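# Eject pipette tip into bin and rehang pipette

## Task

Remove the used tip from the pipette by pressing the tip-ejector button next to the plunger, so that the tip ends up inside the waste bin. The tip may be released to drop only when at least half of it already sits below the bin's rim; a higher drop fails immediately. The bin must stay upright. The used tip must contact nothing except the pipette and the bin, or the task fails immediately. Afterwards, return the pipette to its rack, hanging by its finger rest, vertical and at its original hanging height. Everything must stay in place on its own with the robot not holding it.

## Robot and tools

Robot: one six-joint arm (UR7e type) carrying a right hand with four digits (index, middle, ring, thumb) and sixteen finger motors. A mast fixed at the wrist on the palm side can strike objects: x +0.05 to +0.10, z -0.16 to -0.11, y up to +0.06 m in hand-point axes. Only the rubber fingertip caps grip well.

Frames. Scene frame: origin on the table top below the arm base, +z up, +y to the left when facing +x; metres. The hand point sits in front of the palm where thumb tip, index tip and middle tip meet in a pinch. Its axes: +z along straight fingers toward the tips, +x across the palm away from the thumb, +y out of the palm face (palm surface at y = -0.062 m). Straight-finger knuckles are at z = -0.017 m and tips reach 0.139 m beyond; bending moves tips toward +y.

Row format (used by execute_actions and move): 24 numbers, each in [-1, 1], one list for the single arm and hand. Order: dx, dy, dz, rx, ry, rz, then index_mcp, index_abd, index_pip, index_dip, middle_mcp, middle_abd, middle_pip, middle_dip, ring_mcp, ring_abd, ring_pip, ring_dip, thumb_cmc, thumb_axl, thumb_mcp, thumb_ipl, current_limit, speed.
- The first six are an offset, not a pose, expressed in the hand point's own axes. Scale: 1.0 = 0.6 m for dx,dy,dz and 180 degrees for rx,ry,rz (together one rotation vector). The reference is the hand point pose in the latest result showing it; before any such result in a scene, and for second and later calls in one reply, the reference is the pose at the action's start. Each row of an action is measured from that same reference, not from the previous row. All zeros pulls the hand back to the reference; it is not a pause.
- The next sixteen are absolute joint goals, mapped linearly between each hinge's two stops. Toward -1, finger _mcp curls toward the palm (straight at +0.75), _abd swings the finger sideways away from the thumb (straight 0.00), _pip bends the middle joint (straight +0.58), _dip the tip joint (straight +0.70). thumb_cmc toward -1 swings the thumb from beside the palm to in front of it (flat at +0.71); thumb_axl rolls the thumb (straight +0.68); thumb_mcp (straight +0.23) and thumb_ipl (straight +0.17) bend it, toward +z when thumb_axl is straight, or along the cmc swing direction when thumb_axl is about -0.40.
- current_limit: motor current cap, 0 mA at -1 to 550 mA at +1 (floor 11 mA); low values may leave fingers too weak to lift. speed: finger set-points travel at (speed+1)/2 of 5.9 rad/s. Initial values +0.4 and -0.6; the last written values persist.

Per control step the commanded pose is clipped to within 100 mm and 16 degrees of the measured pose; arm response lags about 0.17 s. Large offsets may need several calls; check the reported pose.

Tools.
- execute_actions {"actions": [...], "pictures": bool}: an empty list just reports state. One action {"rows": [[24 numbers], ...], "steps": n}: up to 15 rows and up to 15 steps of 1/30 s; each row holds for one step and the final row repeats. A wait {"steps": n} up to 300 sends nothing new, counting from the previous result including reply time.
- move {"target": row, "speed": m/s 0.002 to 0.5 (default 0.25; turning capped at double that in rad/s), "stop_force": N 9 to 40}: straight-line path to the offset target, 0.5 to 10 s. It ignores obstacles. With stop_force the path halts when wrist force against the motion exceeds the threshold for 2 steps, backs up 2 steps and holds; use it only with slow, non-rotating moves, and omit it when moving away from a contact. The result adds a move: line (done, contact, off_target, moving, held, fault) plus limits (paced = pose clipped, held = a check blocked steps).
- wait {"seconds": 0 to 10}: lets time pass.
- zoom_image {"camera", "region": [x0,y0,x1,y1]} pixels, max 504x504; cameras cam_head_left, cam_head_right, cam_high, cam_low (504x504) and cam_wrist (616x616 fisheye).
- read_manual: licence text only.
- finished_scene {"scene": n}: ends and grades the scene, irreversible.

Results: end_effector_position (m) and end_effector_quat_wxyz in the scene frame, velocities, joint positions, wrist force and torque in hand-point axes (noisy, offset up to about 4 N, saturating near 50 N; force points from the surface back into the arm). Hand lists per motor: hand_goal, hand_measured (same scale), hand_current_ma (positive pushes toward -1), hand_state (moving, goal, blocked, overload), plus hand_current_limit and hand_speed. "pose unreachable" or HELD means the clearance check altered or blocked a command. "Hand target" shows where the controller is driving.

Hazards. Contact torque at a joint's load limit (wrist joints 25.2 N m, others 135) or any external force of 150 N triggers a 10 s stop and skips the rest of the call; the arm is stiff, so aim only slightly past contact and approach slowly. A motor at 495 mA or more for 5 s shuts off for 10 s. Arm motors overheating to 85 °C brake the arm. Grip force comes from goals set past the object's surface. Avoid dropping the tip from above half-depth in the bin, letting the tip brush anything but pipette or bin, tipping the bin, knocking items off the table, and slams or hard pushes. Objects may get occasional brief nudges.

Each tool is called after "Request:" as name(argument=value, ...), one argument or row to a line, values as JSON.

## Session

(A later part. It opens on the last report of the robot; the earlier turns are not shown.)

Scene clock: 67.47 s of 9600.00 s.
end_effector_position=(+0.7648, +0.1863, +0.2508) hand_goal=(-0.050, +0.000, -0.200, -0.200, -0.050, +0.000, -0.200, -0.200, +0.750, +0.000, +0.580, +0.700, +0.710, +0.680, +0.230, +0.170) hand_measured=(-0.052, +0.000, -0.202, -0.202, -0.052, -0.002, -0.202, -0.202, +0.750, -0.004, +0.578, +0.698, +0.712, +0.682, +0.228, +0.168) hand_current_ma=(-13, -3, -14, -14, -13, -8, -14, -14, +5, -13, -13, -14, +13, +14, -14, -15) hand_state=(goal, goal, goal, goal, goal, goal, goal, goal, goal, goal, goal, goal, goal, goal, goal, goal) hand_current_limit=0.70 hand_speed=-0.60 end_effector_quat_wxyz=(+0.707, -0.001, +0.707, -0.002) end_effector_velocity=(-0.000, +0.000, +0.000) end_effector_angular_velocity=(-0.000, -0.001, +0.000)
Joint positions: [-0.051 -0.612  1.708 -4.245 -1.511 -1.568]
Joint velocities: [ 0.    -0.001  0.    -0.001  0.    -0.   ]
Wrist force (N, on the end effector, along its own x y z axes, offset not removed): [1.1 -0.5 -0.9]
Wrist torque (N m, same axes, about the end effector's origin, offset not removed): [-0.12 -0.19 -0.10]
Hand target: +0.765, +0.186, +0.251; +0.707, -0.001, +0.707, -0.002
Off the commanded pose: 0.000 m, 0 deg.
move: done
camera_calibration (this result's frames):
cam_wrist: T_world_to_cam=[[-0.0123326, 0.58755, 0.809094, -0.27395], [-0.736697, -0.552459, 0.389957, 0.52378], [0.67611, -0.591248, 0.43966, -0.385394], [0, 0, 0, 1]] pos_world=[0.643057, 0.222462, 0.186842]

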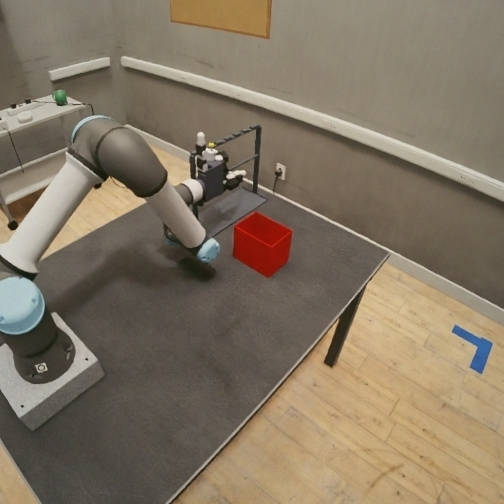

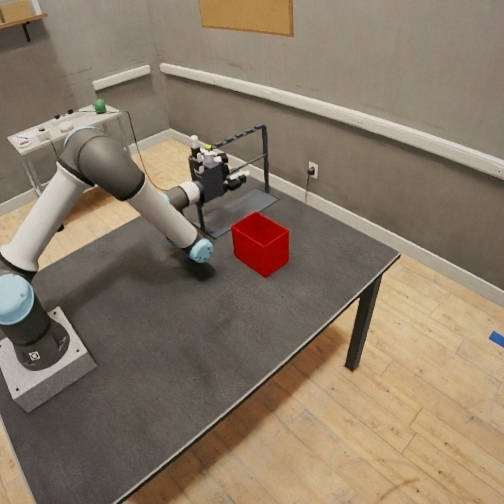

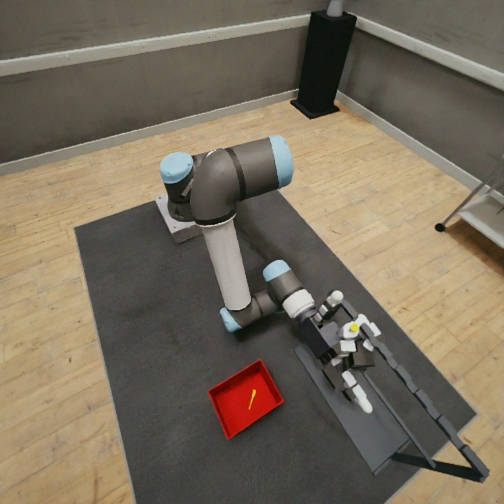

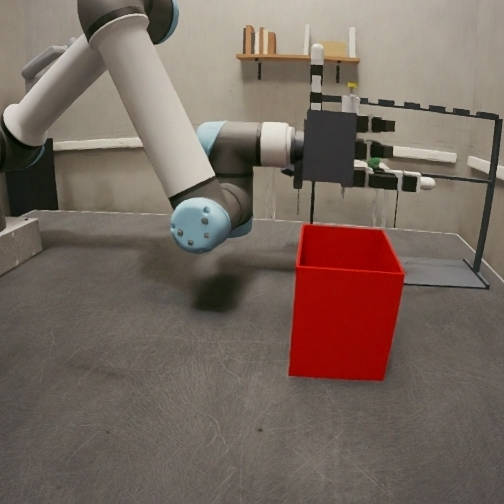

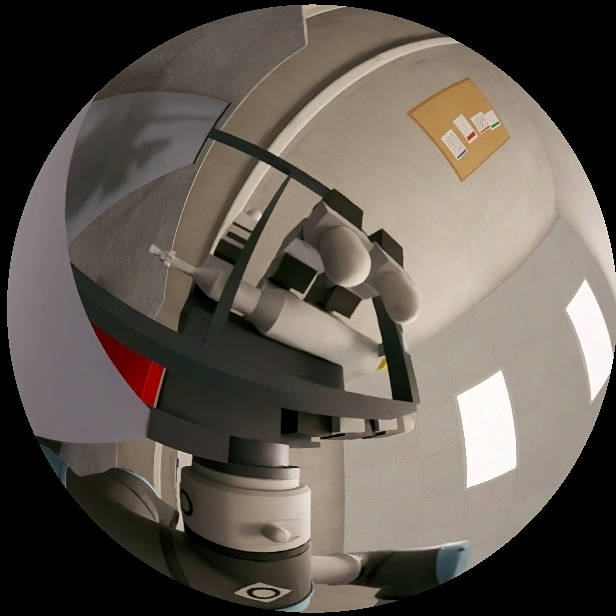

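Slightly yawed; nudge it square as before, then release.

Request:
move(
  target=[0,0,-0.014,0,0,0,-0.05,0,0,0,-0.05,0,0,0,0.75,0,0.58,0.7,0.71,0.68,0.23,0.17,0.7,-0.6],
  speed=0.01,
)

Request:
move(
  target=[0,0,0,0,0,0,0.75,0,0.58,0.7,0.75,0,0.58,0.7,0.75,0,0.58,0.7,0.71,0.68,0.23,0.17,0.7,-0.6],
)

Request:
move(
  target=[0,-0.12,-0.35,0,0,0,0.75,0,0.58,0.7,0.75,0,0.58,0.7,0.75,0,0.58,0.7,0.71,0.68,0.23,0.17,0.7,-0.6],
  speed=0.1,
)

Request:
zoom_image(
  camera="cam_low",
  region=[280,70,420,210],
)

Request:
zoom_image(
  camera="cam_high",
  region=[300,290,390,380],
)

Scene clock: 73.43 s of 9600.00 s.
end_effector_position=(+0.7567, +0.1863, +0.2508) hand_goal=(-0.050, +0.000, +0.000, +0.000, -0.050, +0.000, +0.000, +0.000, +0.750, +0.000, +0.580, +0.700, +0.710, +0.680, +0.230, +0.170) hand_measured=(-0.052, -0.002, -0.002, -0.002, -0.052, -0.002, -0.002, -0.002, +0.750, -0.004, +0.578, +0.698, +0.712, +0.682, +0.228, +0.168) hand_current_ma=(-11, -7, -14, -14, -12, -8, -14, -14, +5, -14, -13, -14, +13, +14, -14, -15) hand_state=(goal, goal, goal, goal, goal, goal, goal, goal, goal, goal, goal, goal, goal, goal, goal, goal) hand_current_limit=0.70 hand_speed=-0.60 end_effector_quat_wxyz=(+0.707, -0.001, +0.707, -0.002) end_effector_velocity=(-0.002, -0.000, +0.000) end_effector_angular_velocity=(-0.000, -0.002, -0.000)
Joint positions: [-0.051 -0.62   1.734 -4.263 -1.51  -1.568]
Joint velocities: [-0.001 -0.002  0.007 -0.007  0.     0.   ]
Wrist force (N, on the end effector, along its own x y z axes, offset not removed): [-0.3 -2.3 -1.3]
Wrist torque (N m, same axes, about the end effector's origin, offset not removed): [-0.19 0.04 -0.13]
Hand target: +0.756, +0.186, +0.251; +0.707, -0.001, +0.707, -0.002
Off the commanded pose: 0.000 m, 0 deg.
After step 90, 1.90 s passed at rest.
move: done
camera_calibration (this result's frames):
cam_wrist: T_world_to_cam=[[-0.0123365, 0.587556, 0.809089, -0.274064], [-0.736696, -0.552459, 0.38996, 0.517763], [0.676111, -0.591242, 0.439666, -0.379886], [0, 0, 0, 1]] pos_world=[0.634898, 0.222466, 0.186859]

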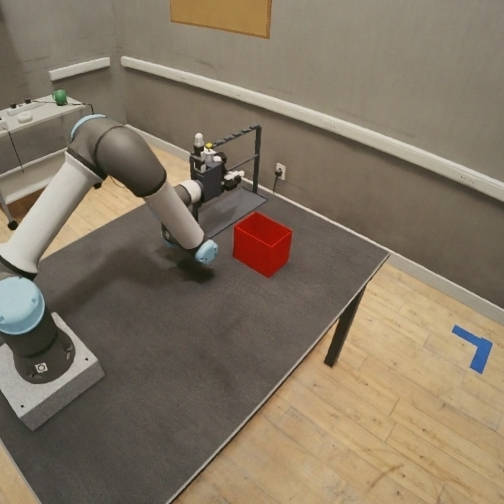

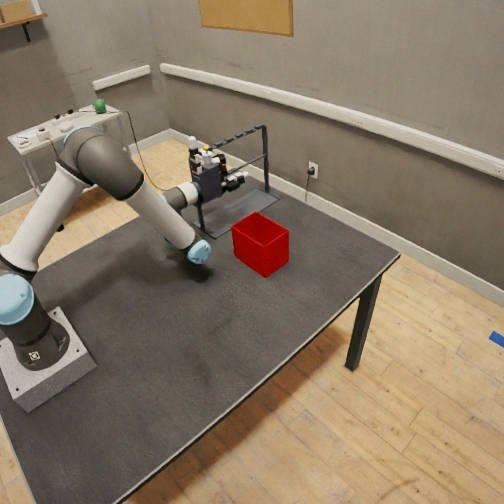

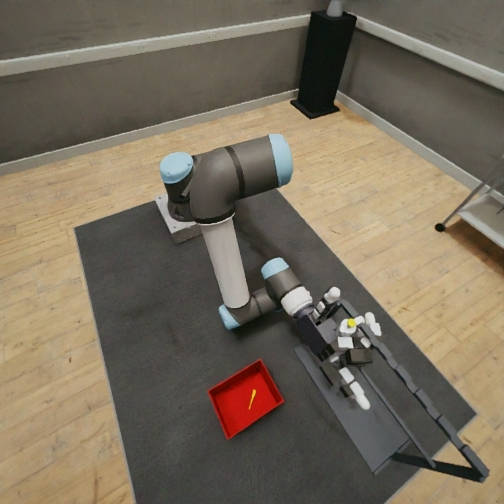

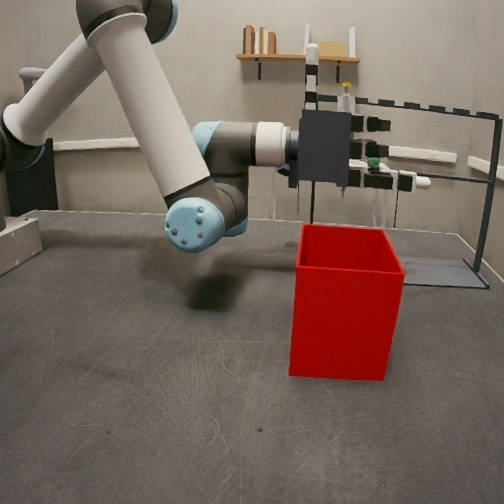

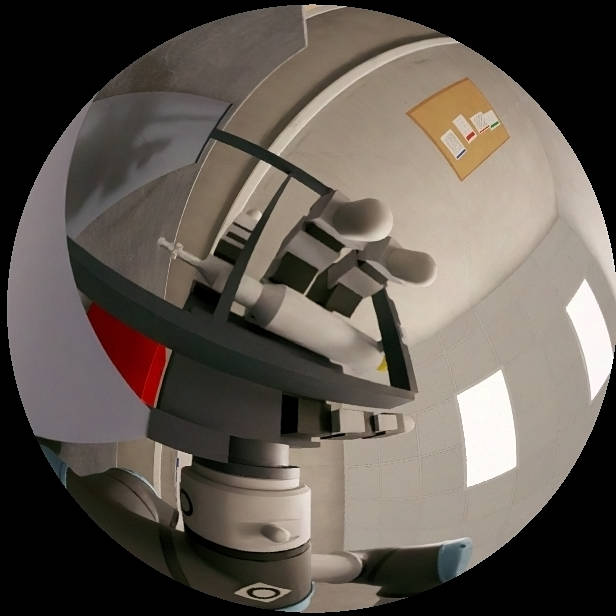

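Scene clock: 74.57 s of 9600.00 s.
end_effector_position=(+0.7567, +0.1863, +0.2509) hand_goal=(+0.750, +0.000, +0.580, +0.700, +0.750, +0.000, +0.580, +0.700, +0.750, +0.000, +0.580, +0.700, +0.710, +0.680, +0.230, +0.170) hand_measured=(+0.748, -0.002, +0.578, +0.698, +0.748, -0.002, +0.578, +0.698, +0.750, -0.004, +0.578, +0.698, +0.712, +0.682, +0.228, +0.168) hand_current_ma=(-13, -12, -12, -14, -13, -13, -12, -14, +5, -14, -13, -14, +13, +14, -14, -15) hand_state=(goal, goal, goal, goal, goal, goal, goal, goal, goal, goal, goal, goal, goal, goal, goal, goal) hand_current_limit=0.70 hand_speed=-0.60 end_effector_quat_wxyz=(+0.707, -0.001, +0.707, -0.002) end_effector_velocity=(+0.000, -0.000, -0.000) end_effector_angular_velocity=(+0.000, +0.000, -0.001)
Joint positions: [-0.051 -0.62   1.734 -4.263 -1.51  -1.568]
Joint velocities: [-0.  0.  0. -0. -0.  0.]
Wrist force (N, on the end effector, along its own x y z axes, offset not removed): [-0.2 -1.3 -2.9]
Wrist torque (N m, same axes, about the end effector's origin, offset not removed): [0.07 0.21 -0.13]
Hand target: +0.757, +0.186, +0.251; +0.707, -0.001, +0.707, -0.002
Off the commanded pose: 0.000 m, 0 deg.
move: done
camera_calibration (this result's frames):
cam_wrist: T_world_to_cam=[[-0.0124024, 0.58756, 0.809086, -0.274059], [-0.736722, -0.552462, 0.389906, 0.517772], [0.676082, -0.591235, 0.43972, -0.379905], [0, 0, 0, 1]] pos_world=[0.634902, 0.222463, 0.186907]

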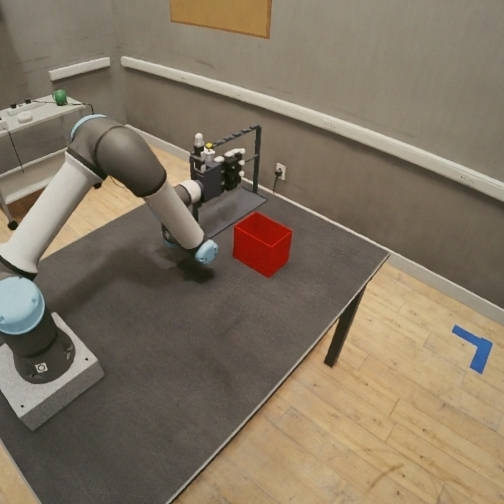

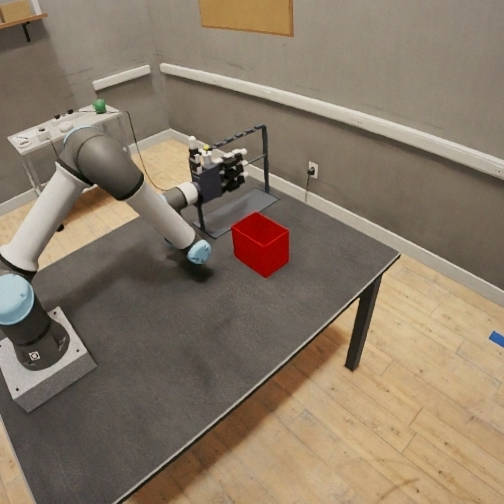

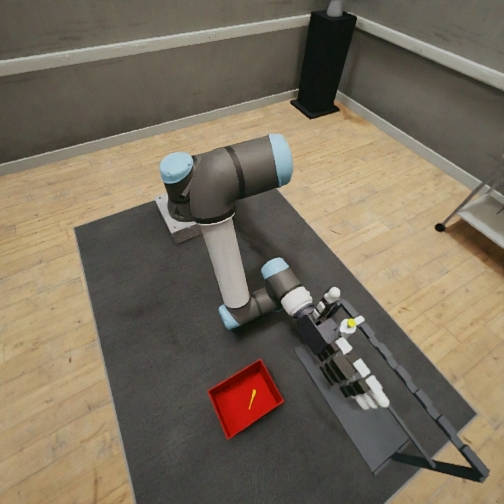

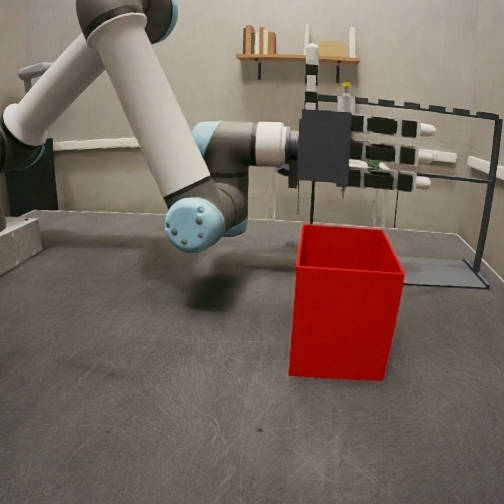

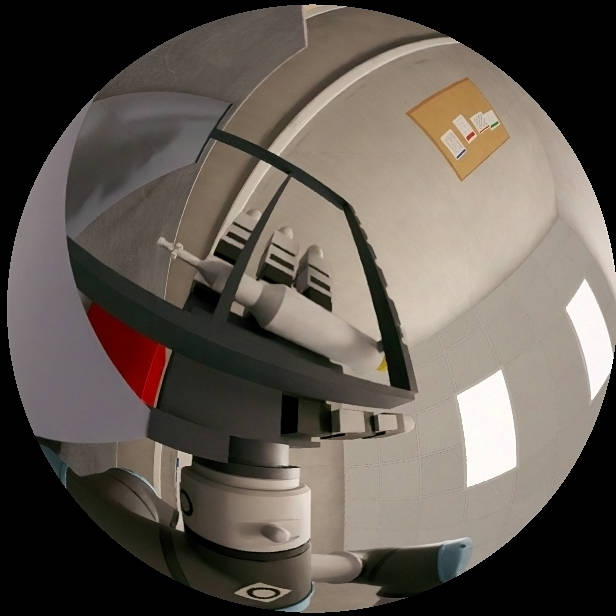

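Scene clock: 77.30 s of 9600.00 s.
end_effector_position=(+0.5469, +0.1143, +0.2513) hand_goal=(+0.750, +0.000, +0.580, +0.700, +0.750, +0.000, +0.580, +0.700, +0.750, +0.000, +0.580, +0.700, +0.710, +0.680, +0.230, +0.170) hand_measured=(+0.748, -0.004, +0.578, +0.698, +0.748, -0.004, +0.578, +0.698, +0.750, -0.004, +0.578, +0.698, +0.712, +0.682, +0.228, +0.168) hand_current_ma=(-11, -16, -11, -14, -11, -17, -12, -14, +3, -17, -12, -14, +13, +14, -10, -14) hand_state=(goal, goal, goal, goal, goal, goal, goal, goal, goal, goal, goal, goal, goal, goal, goal, goal) hand_current_limit=0.70 hand_speed=-0.60 end_effector_quat_wxyz=(+0.707, -0.001, +0.707, -0.002) end_effector_velocity=(-0.002, -0.001, -0.000) end_effector_angular_velocity=(-0.000, -0.001, +0.001)
Joint positions: [-0.332 -0.734  2.374 -4.79  -1.229 -1.566]
Joint velocities: [-0.006  0.002  0.005 -0.009  0.007  0.   ]
Wrist force (N, on the end effector, along its own x y z axes, offset not removed): [-2.7 -3.1 -3.0]
Wrist torque (N m, same axes, about the end effector's origin, offset not removed): [-0.27 0.40 -0.23]
Hand target: +0.547, +0.114, +0.251; +0.707, -0.001, +0.707, -0.002
Off the commanded pose: 0.001 m, 0 deg.
move: done
camera_calibration (this result's frames):
cam_wrist: T_world_to_cam=[[-0.0122976, 0.587964, 0.808794, -0.234781], [-0.736714, -0.55223, 0.39025, 0.323206], [0.676093, -0.59105, 0.439952, -0.28092], [0, 0, 0, 1]] pos_world=[0.425151, 0.150489, 0.18735]

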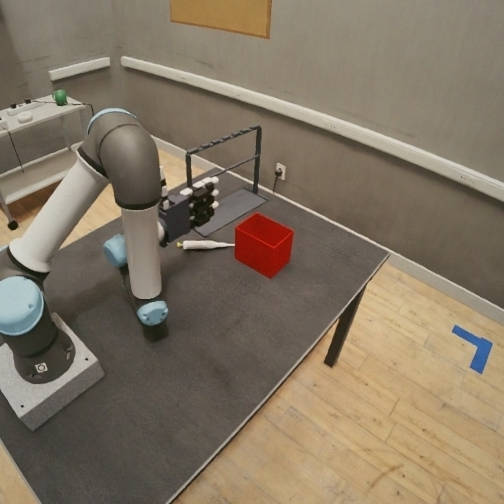

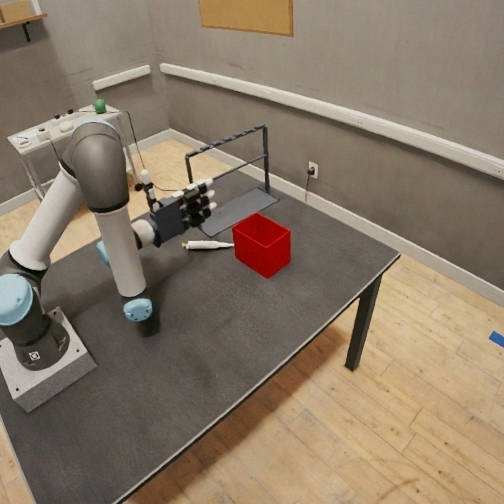

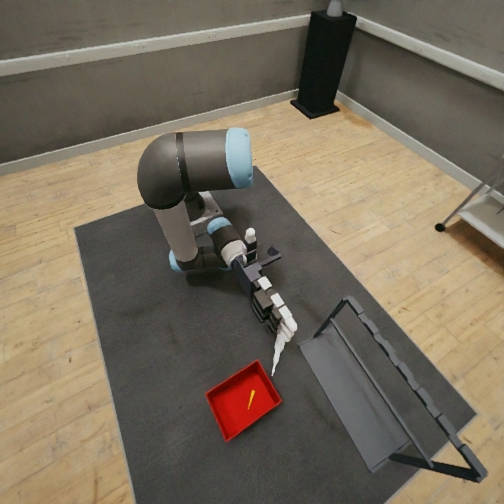

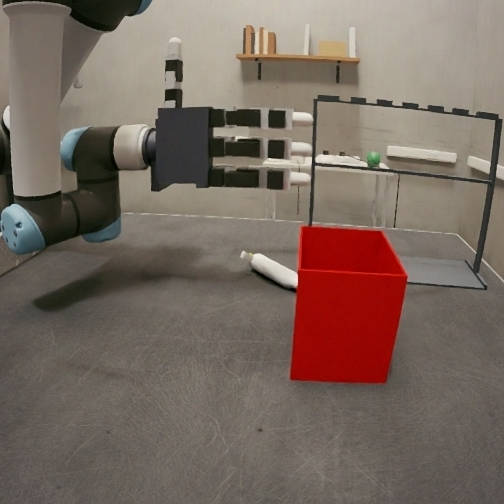

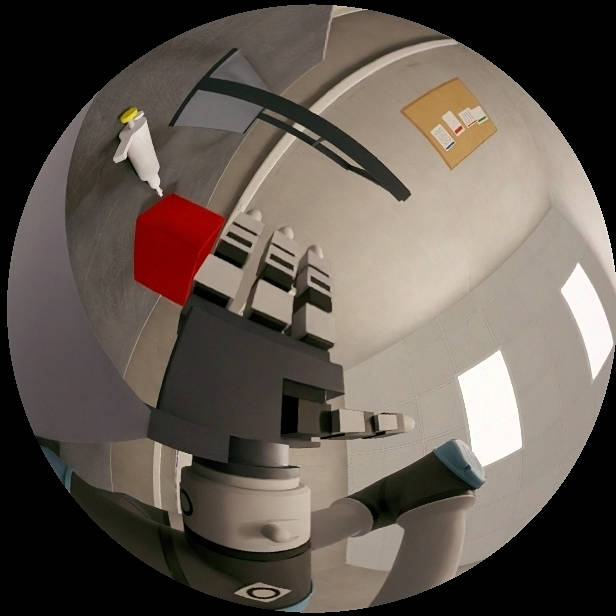

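Region (280, 70, 420, 210) of cam_low's 504x504 image, scaled by 3.600, with more detail than that image has.

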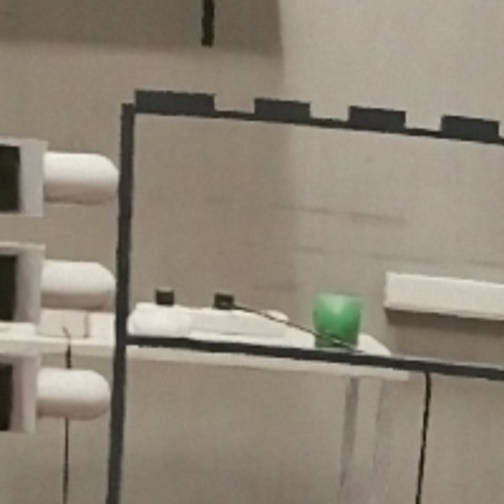

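Region (300, 290, 390, 380) of cam_high's 504x504 image, scaled by 5.600, with more detail than that image has.

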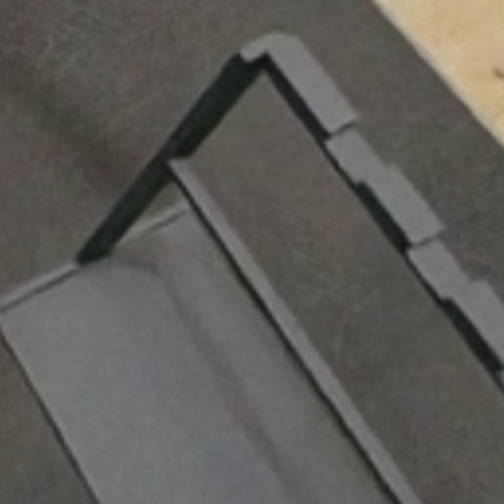

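Request:
move(
  target=[-0.1,-0.35,0,0,0,0,0.75,0,0.58,0.7,0.75,0,0.58,0.7,0.75,0,0.58,0.7,0.71,0.68,0.23,0.17,0.7,-0.6],
  speed=0.15,
)

Request:
zoom_image(
  camera="cam_high",
  region=[230,270,350,390],
)

Request:
zoom_image(
  camera="cam_low",
  region=[210,220,310,320],
)

Scene clock: 95.27 s of 9600.00 s.
end_effector_position=(+0.5469, -0.0955, +0.3117) hand_goal=(+0.750, +0.000, +0.580, +0.700, +0.750, +0.000, +0.580, +0.700, +0.750, +0.000, +0.580, +0.700, +0.710, +0.680, +0.230, +0.170) hand_measured=(+0.748, -0.004, +0.578, +0.698, +0.748, -0.004, +0.578, +0.698, +0.750, -0.004, +0.578, +0.698, +0.712, +0.682, +0.228, +0.168) hand_current_ma=(-9, -16, -11, -14, -9, -17, -12, -14, +3, -17, -12, -14, +12, +14, -10, -14) hand_state=(goal, goal, goal, goal, goal, goal, goal, goal, goal, goal, goal, goal, goal, goal, goal, goal) hand_current_limit=0.70 hand_speed=-0.60 end_effector_quat_wxyz=(+0.707, -0.001, +0.708, -0.002) end_effector_velocity=(+0.000, -0.002, +0.001) end_effector_angular_velocity=(-0.002, -0.001, +0.001)
Joint positions: [-0.886 -0.914  2.279 -4.519 -0.675 -1.56 ]
Joint velocities: [-0.004 -0.001 -0.004  0.005  0.005 -0.001]
Wrist force (N, on the end effector, along its own x y z axes, offset not removed): [-2.1 -1.0 -0.3]
Wrist torque (N m, same axes, about the end effector's origin, offset not removed): [-0.31 0.30 -0.25]
Hand target: +0.547, -0.096, +0.312; +0.707, -0.001, +0.708, -0.002
Off the commanded pose: 0.001 m, 0 deg.
After step 90, 12.97 s passed at rest.
move: done
camera_calibration (this result's frames):
cam_wrist: T_world_to_cam=[[-0.0118678, 0.58857, 0.808359, -0.160269], [-0.736585, -0.551868, 0.391004, 0.183521], [0.676241, -0.590784, 0.440081, -0.431545], [0, 0, 0, 1]] pos_world=[0.425105, -0.059341, 0.247712]

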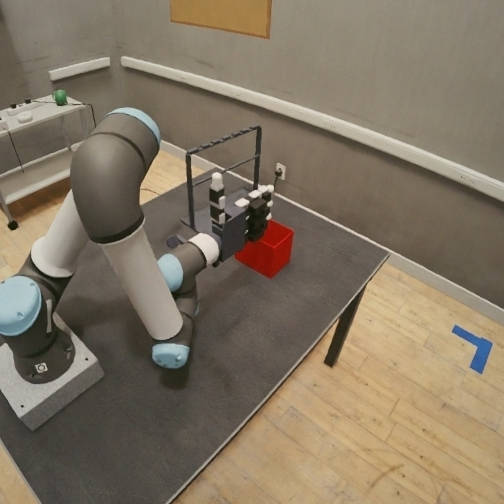

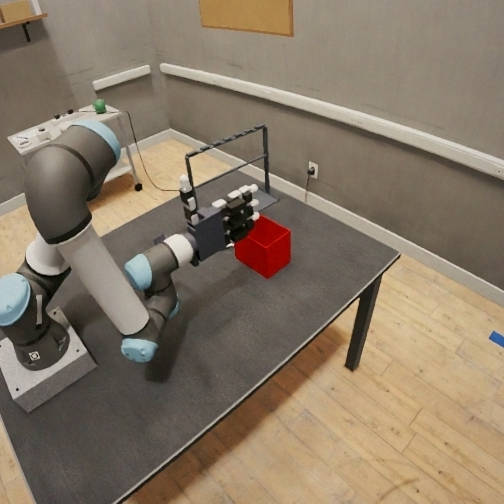

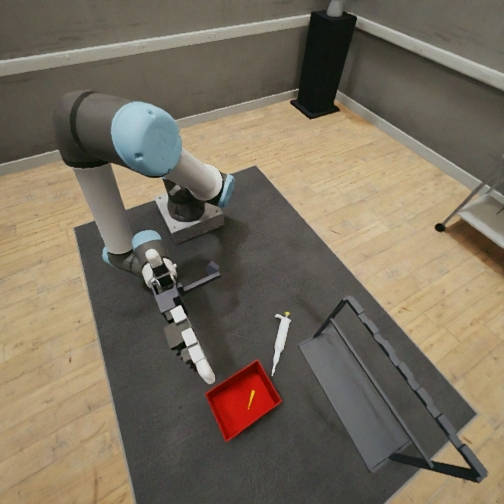

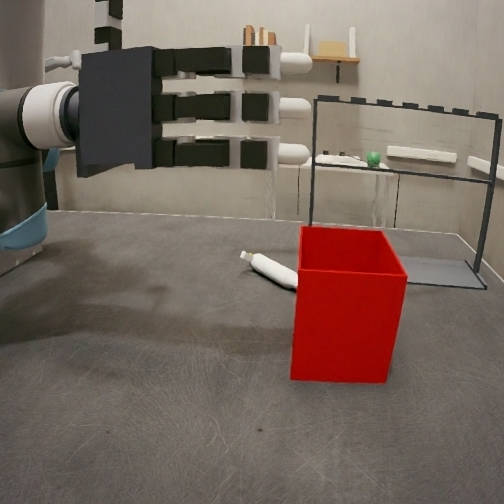

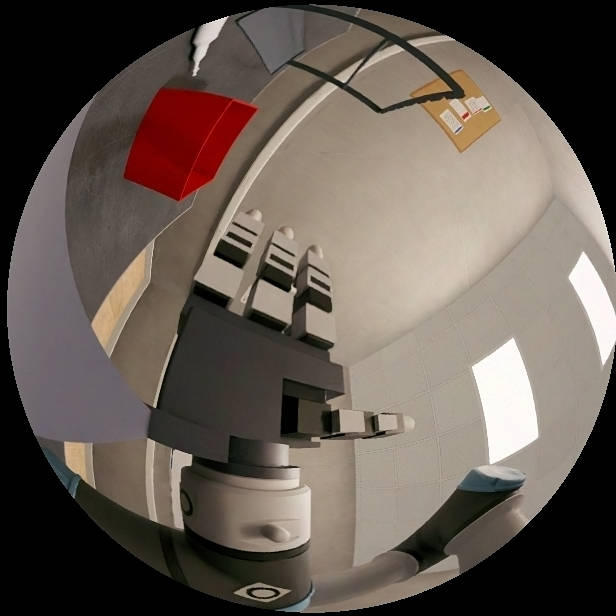

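Region (230, 270, 350, 390) of cam_high's 504x504 image, scaled by 4.200, with more detail than that image has.

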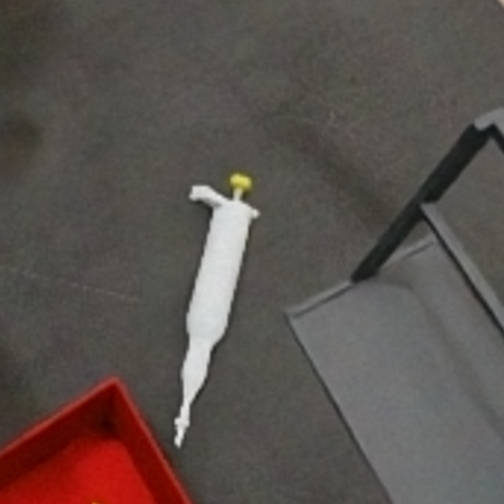

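Region (210, 220, 310, 320) of cam_low's 504x504 image, scaled by 5.040, with more detail than that image has.

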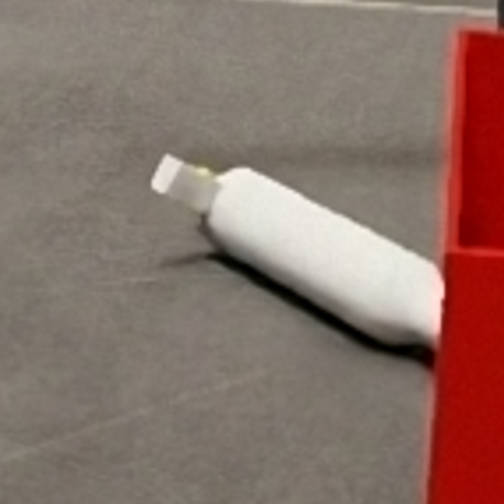

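Request:
move(
  target=[0.19,0.27,0.14,-0.38,0.006,-0.543,0.89,0,-0.66,0.26,0.89,0,-0.66,0.26,0.89,0,-0.95,-0.9,-0.57,0.68,-0.06,0.17,0.7,-0.4],
  speed=0.2,
)

Scene clock: 118.77 s of 9600.00 s.
end_effector_position=(+0.6310, +0.0661, +0.1975) hand_goal=(+0.890, +0.000, -0.660, +0.260, +0.890, +0.000, -0.660, +0.260, +0.890, +0.000, -0.950, -0.900, -0.570, +0.680, -0.060, +0.170) hand_measured=(+0.886, -0.002, -0.658, +0.262, +0.886, -0.004, -0.658, +0.262, +0.880, -0.004, -0.904, -0.780, -0.574, +0.680, -0.060, +0.168) hand_current_ma=(-27, -14, +13, +14, -27, -15, +13, +14, -56, -16, +260, +468, -18, -5, +1, -13) hand_state=(goal, goal, goal, goal, goal, goal, goal, goal, goal, goal, blocked, blocked, goal, goal, goal, goal) hand_current_limit=0.70 hand_speed=-0.40 end_effector_quat_wxyz=(-0.350, +0.850, -0.363, +0.151) end_effector_velocity=(+0.001, +0.001, -0.001) end_effector_angular_velocity=(-0.013, +0.001, +0.009)
Joint positions: [-0.264 -1.172  1.868 -2.745 -0.911 -4.015]
Joint velocities: [ 0.007  0.002 -0.005  0.007 -0.01  -0.01 ]
Wrist force (N, on the end effector, along its own x y z axes, offset not removed): [0.1 1.7 -0.7]
Wrist torque (N m, same axes, about the end effector's origin, offset not removed): [0.27 -0.14 0.29]
Hand target: +0.631, +0.066, +0.197; -0.350, +0.851, -0.362, +0.151
Off the commanded pose: 0.001 m, 0 deg.
After step 90, 14.83 s passed at rest.
move: done
camera_calibration (this result's frames):
cam_wrist: T_world_to_cam=[[-0.866894, 0.292414, -0.40372, 0.636441], [-0.359308, 0.194842, 0.912653, -0.0111944], [0.345533, 0.936232, -0.0638405, -0.135447], [0, 0, 0, 1]] pos_world=[0.594506, -0.0571132, 0.258513]

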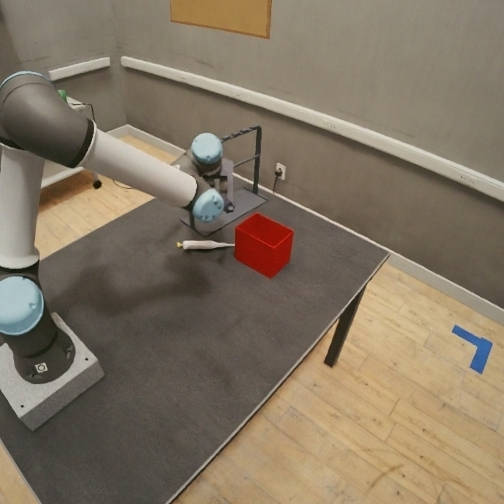

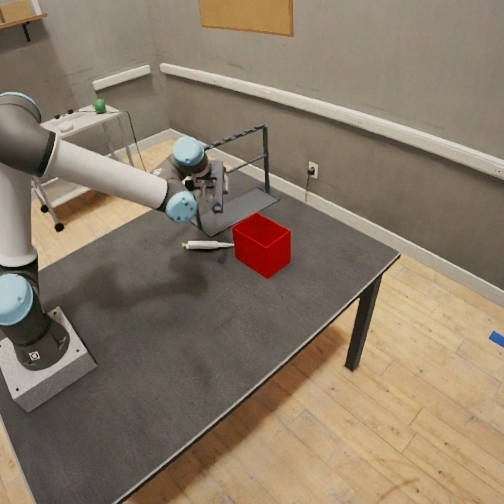

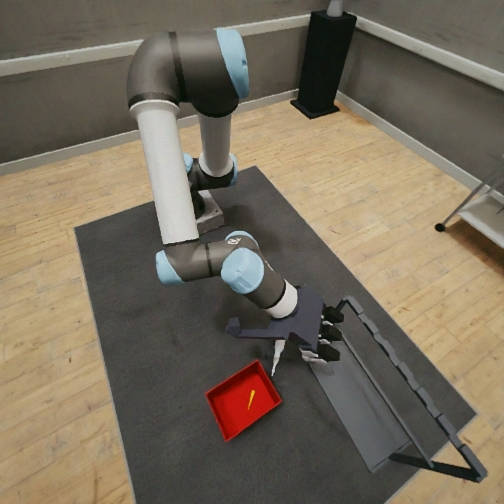

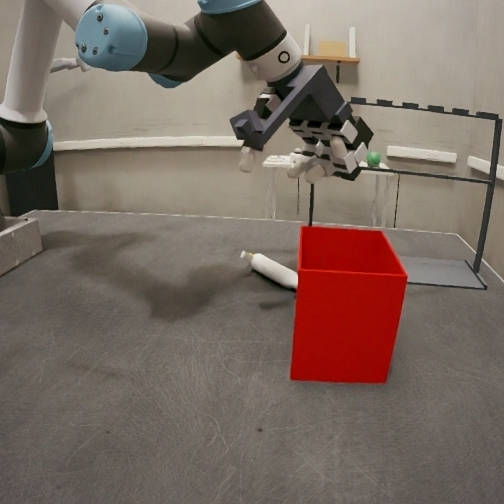

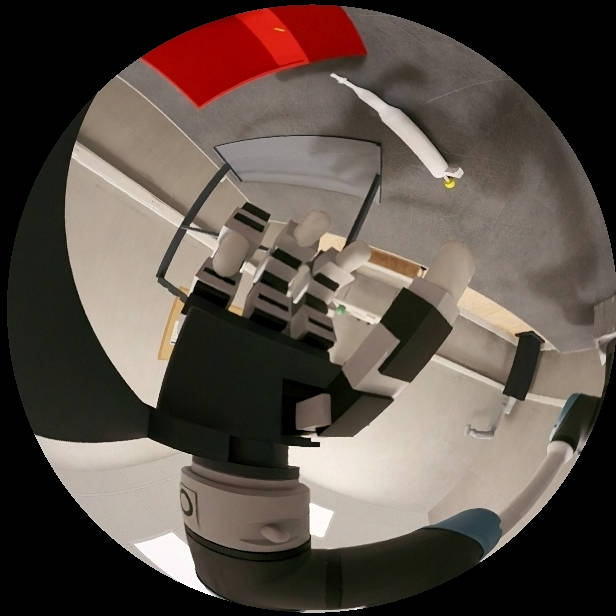

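Request:
move(
  target=[0,0.15,0.15,0,0,0,0.89,0,-0.66,0.26,0.89,0,-0.66,0.26,0.89,0,-0.88,-0.75,-0.57,0.68,-0.06,0.17,0.7,-0.4],
  speed=0.08,
)

Request:
zoom_image(
  camera="cam_low",
  region=[190,160,390,320],
)

Scene clock: 123.37 s of 9600.00 s.
end_effector_position=(+0.6306, +0.0660, +0.0703) hand_goal=(+0.890, +0.000, -0.660, +0.260, +0.890, +0.000, -0.660, +0.260, +0.890, +0.000, -0.880, -0.750, -0.570, +0.680, -0.060, +0.170) hand_measured=(+0.886, -0.002, -0.658, +0.262, +0.886, -0.004, -0.658, +0.262, +0.880, -0.004, -0.878, -0.750, -0.572, +0.680, -0.060, +0.168) hand_current_ma=(-22, -14, +13, +14, -27, -15, +13, +14, -56, -14, +13, -3, -16, -5, +1, -13) hand_state=(goal, goal, goal, goal, goal, goal, goal, goal, goal, goal, goal, goal, goal, goal, goal, goal) hand_current_limit=0.70 hand_speed=-0.40 end_effector_quat_wxyz=(-0.350, +0.850, -0.363, +0.151) end_effector_velocity=(+0.001, +0.000, -0.001) end_effector_angular_velocity=(-0.001, -0.002, +0.001)
Joint positions: [-0.262 -0.933  1.927 -3.044 -0.912 -4.013]
Joint velocities: [ 0.     0.004 -0.002 -0.005 -0.    -0.   ]
Wrist force (N, on the end effector, along its own x y z axes, offset not removed): [0.4 -1.9 -1.2]
Wrist torque (N m, same axes, about the end effector's origin, offset not removed): [-0.10 0.01 0.14]
Hand target: +0.631, +0.066, +0.070; -0.350, +0.850, -0.363, +0.151
Off the commanded pose: 0.001 m, 0 deg.
move: done
camera_calibration (this result's frames):
cam_wrist: T_world_to_cam=[[-0.867006, 0.29242, -0.403474, 0.584756], [-0.359088, 0.194736, 0.912762, 0.104696], [0.34548, 0.936252, -0.0638328, -0.143292], [0, 0, 0, 1]] pos_world=[0.594086, -0.0572245, 0.131225]

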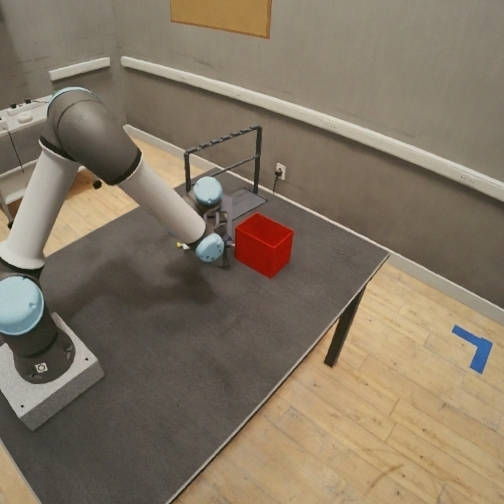

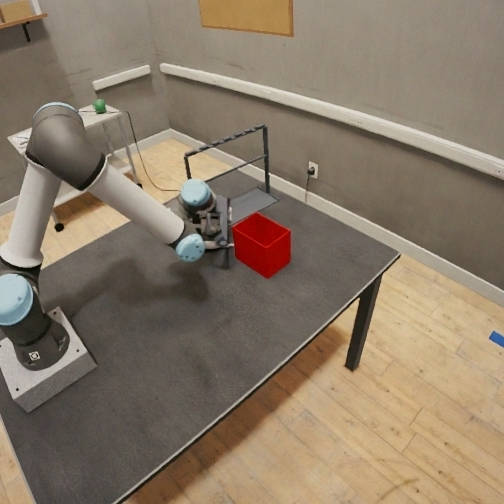

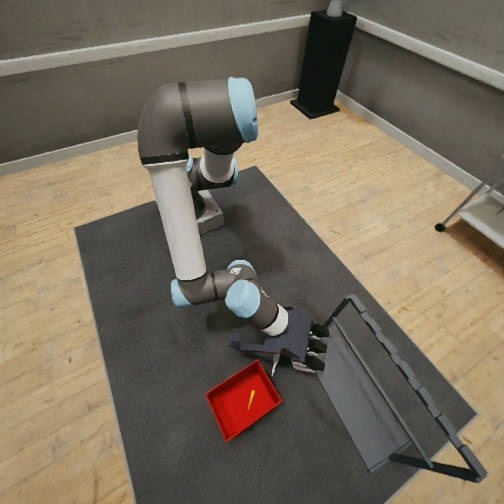

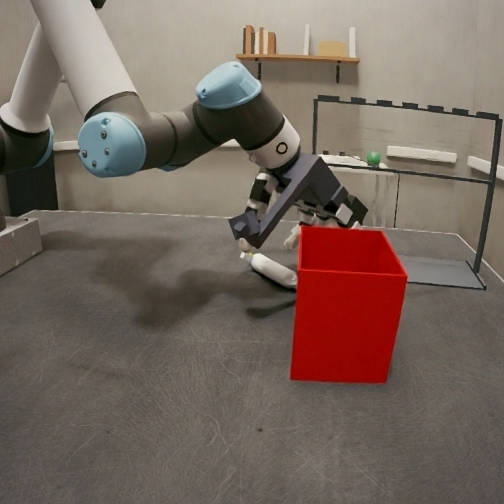

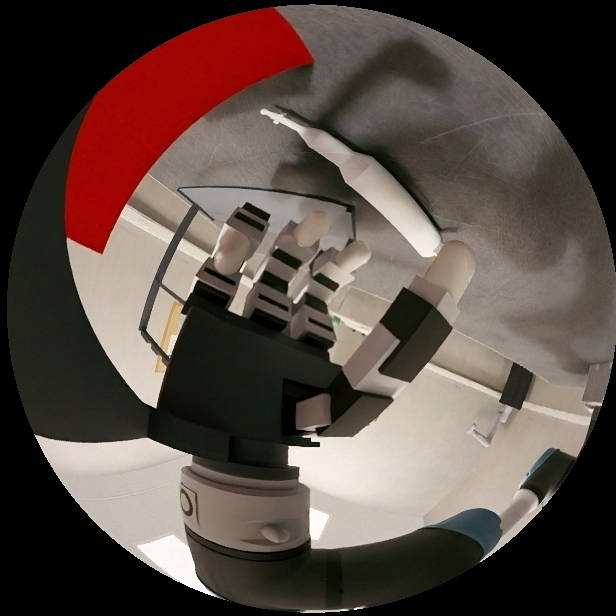

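Region (190, 160, 390, 320) of cam_low's 504x504 image, scaled by 2.520, with more detail than that image has; it fills the top 403 rows of this view, and the rest is white.

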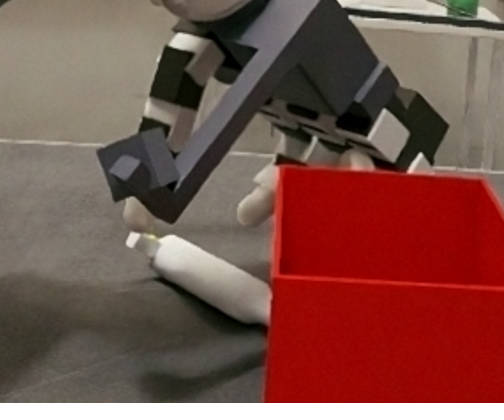

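Request:
move(
  target=[-0.015,0.045,0.045,0,0,0,0.89,0,-0.66,0.26,0.89,0,-0.66,0.26,0.89,0,-0.88,-0.75,-0.62,0.68,-0.06,0.17,0.7,-0.4],
  speed=0.03,
  stop_force=10,
)

Request:
zoom_image(
  camera="cam_low",
  region=[190,160,390,320],
)

Scene clock: 129.13 s of 9600.00 s.
end_effector_position=(+0.6243, +0.0724, +0.0323) hand_goal=(+0.890, +0.000, -0.660, +0.260, +0.890, +0.000, -0.660, +0.260, +0.890, +0.000, -0.880, -0.750, -0.620, +0.680, -0.060, +0.170) hand_measured=(+0.886, -0.002, -0.658, +0.262, +0.886, -0.004, -0.658, +0.262, +0.880, -0.004, -0.878, -0.750, -0.618, +0.680, -0.060, +0.168) hand_current_ma=(-22, -14, +13, +14, -27, -15, +13, +14, -56, -14, +13, -3, +14, -5, +1, -13) hand_state=(goal, goal, goal, goal, goal, goal, goal, goal, goal, goal, goal, goal, goal, goal, goal, goal) hand_current_limit=0.70 hand_speed=-0.40 end_effector_quat_wxyz=(-0.350, +0.850, -0.363, +0.151) end_effector_velocity=(-0.001, +0.000, -0.003) end_effector_angular_velocity=(+0.000, +0.001, -0.001)
Joint positions: [-0.254 -0.858  1.944 -3.142 -0.916 -4.003]
Joint velocities: [ 0.001  0.005  0.001 -0.006 -0.     0.001]
Wrist force (N, on the end effector, along its own x y z axes, offset not removed): [-2.1 0.7 -1.6]
Wrist torque (N m, same axes, about the end effector's origin, offset not removed): [0.19 0.47 -0.08]
Hand target: +0.624, +0.072, +0.032; -0.350, +0.850, -0.363, +0.151
Off the commanded pose: 0.000 m, 0 deg.
After step 90, 1.13 s passed at rest.
move: done
camera_calibration (this result's frames):
cam_wrist: T_world_to_cam=[[-0.867011, 0.292415, -0.403466, 0.562121], [-0.359085, 0.19472, 0.912766, 0.135824], [0.345469, 0.936257, -0.0638222, -0.149558], [0, 0, 0, 1]] pos_world=[0.587806, -0.050796, 0.0932761]

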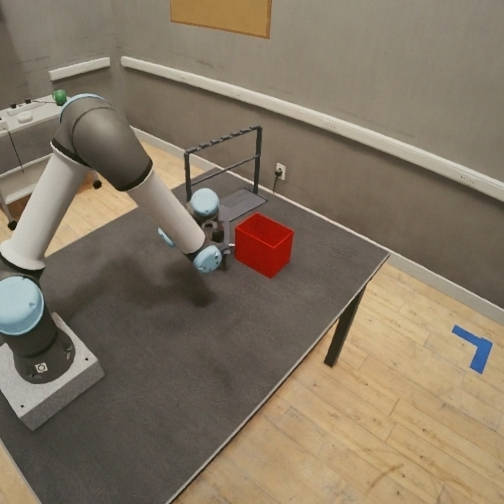

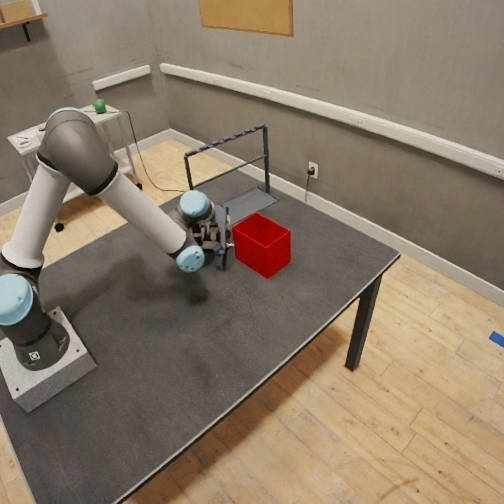

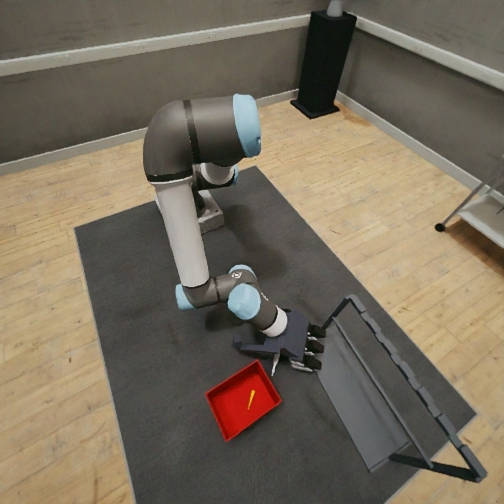

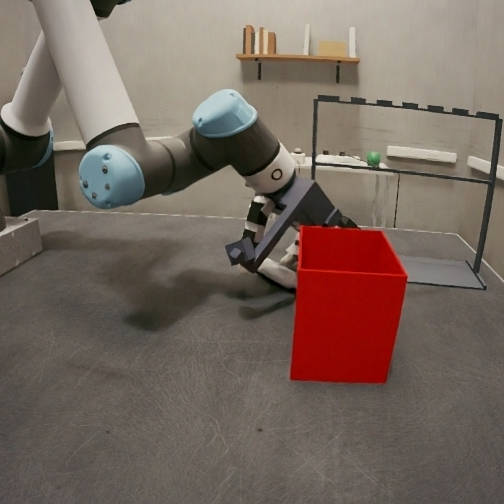

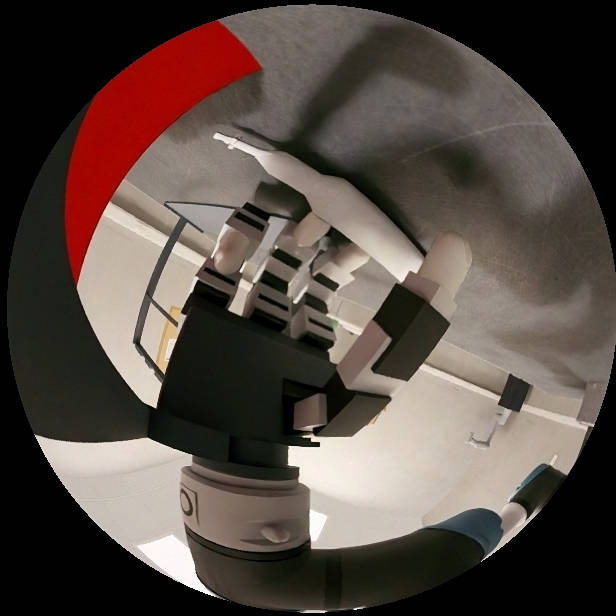

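Region (190, 160, 390, 320) of cam_low's 504x504 image, scaled by 2.520, with more detail than that image has; it fills the top 403 rows of this view, and the rest is white.

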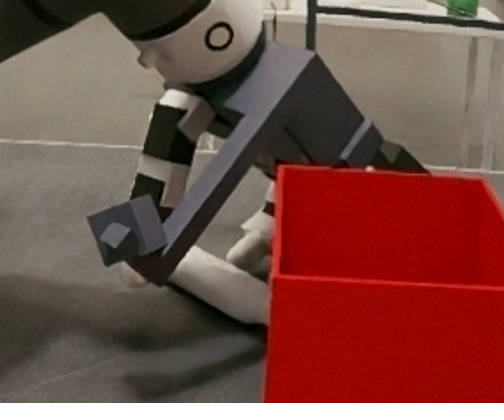

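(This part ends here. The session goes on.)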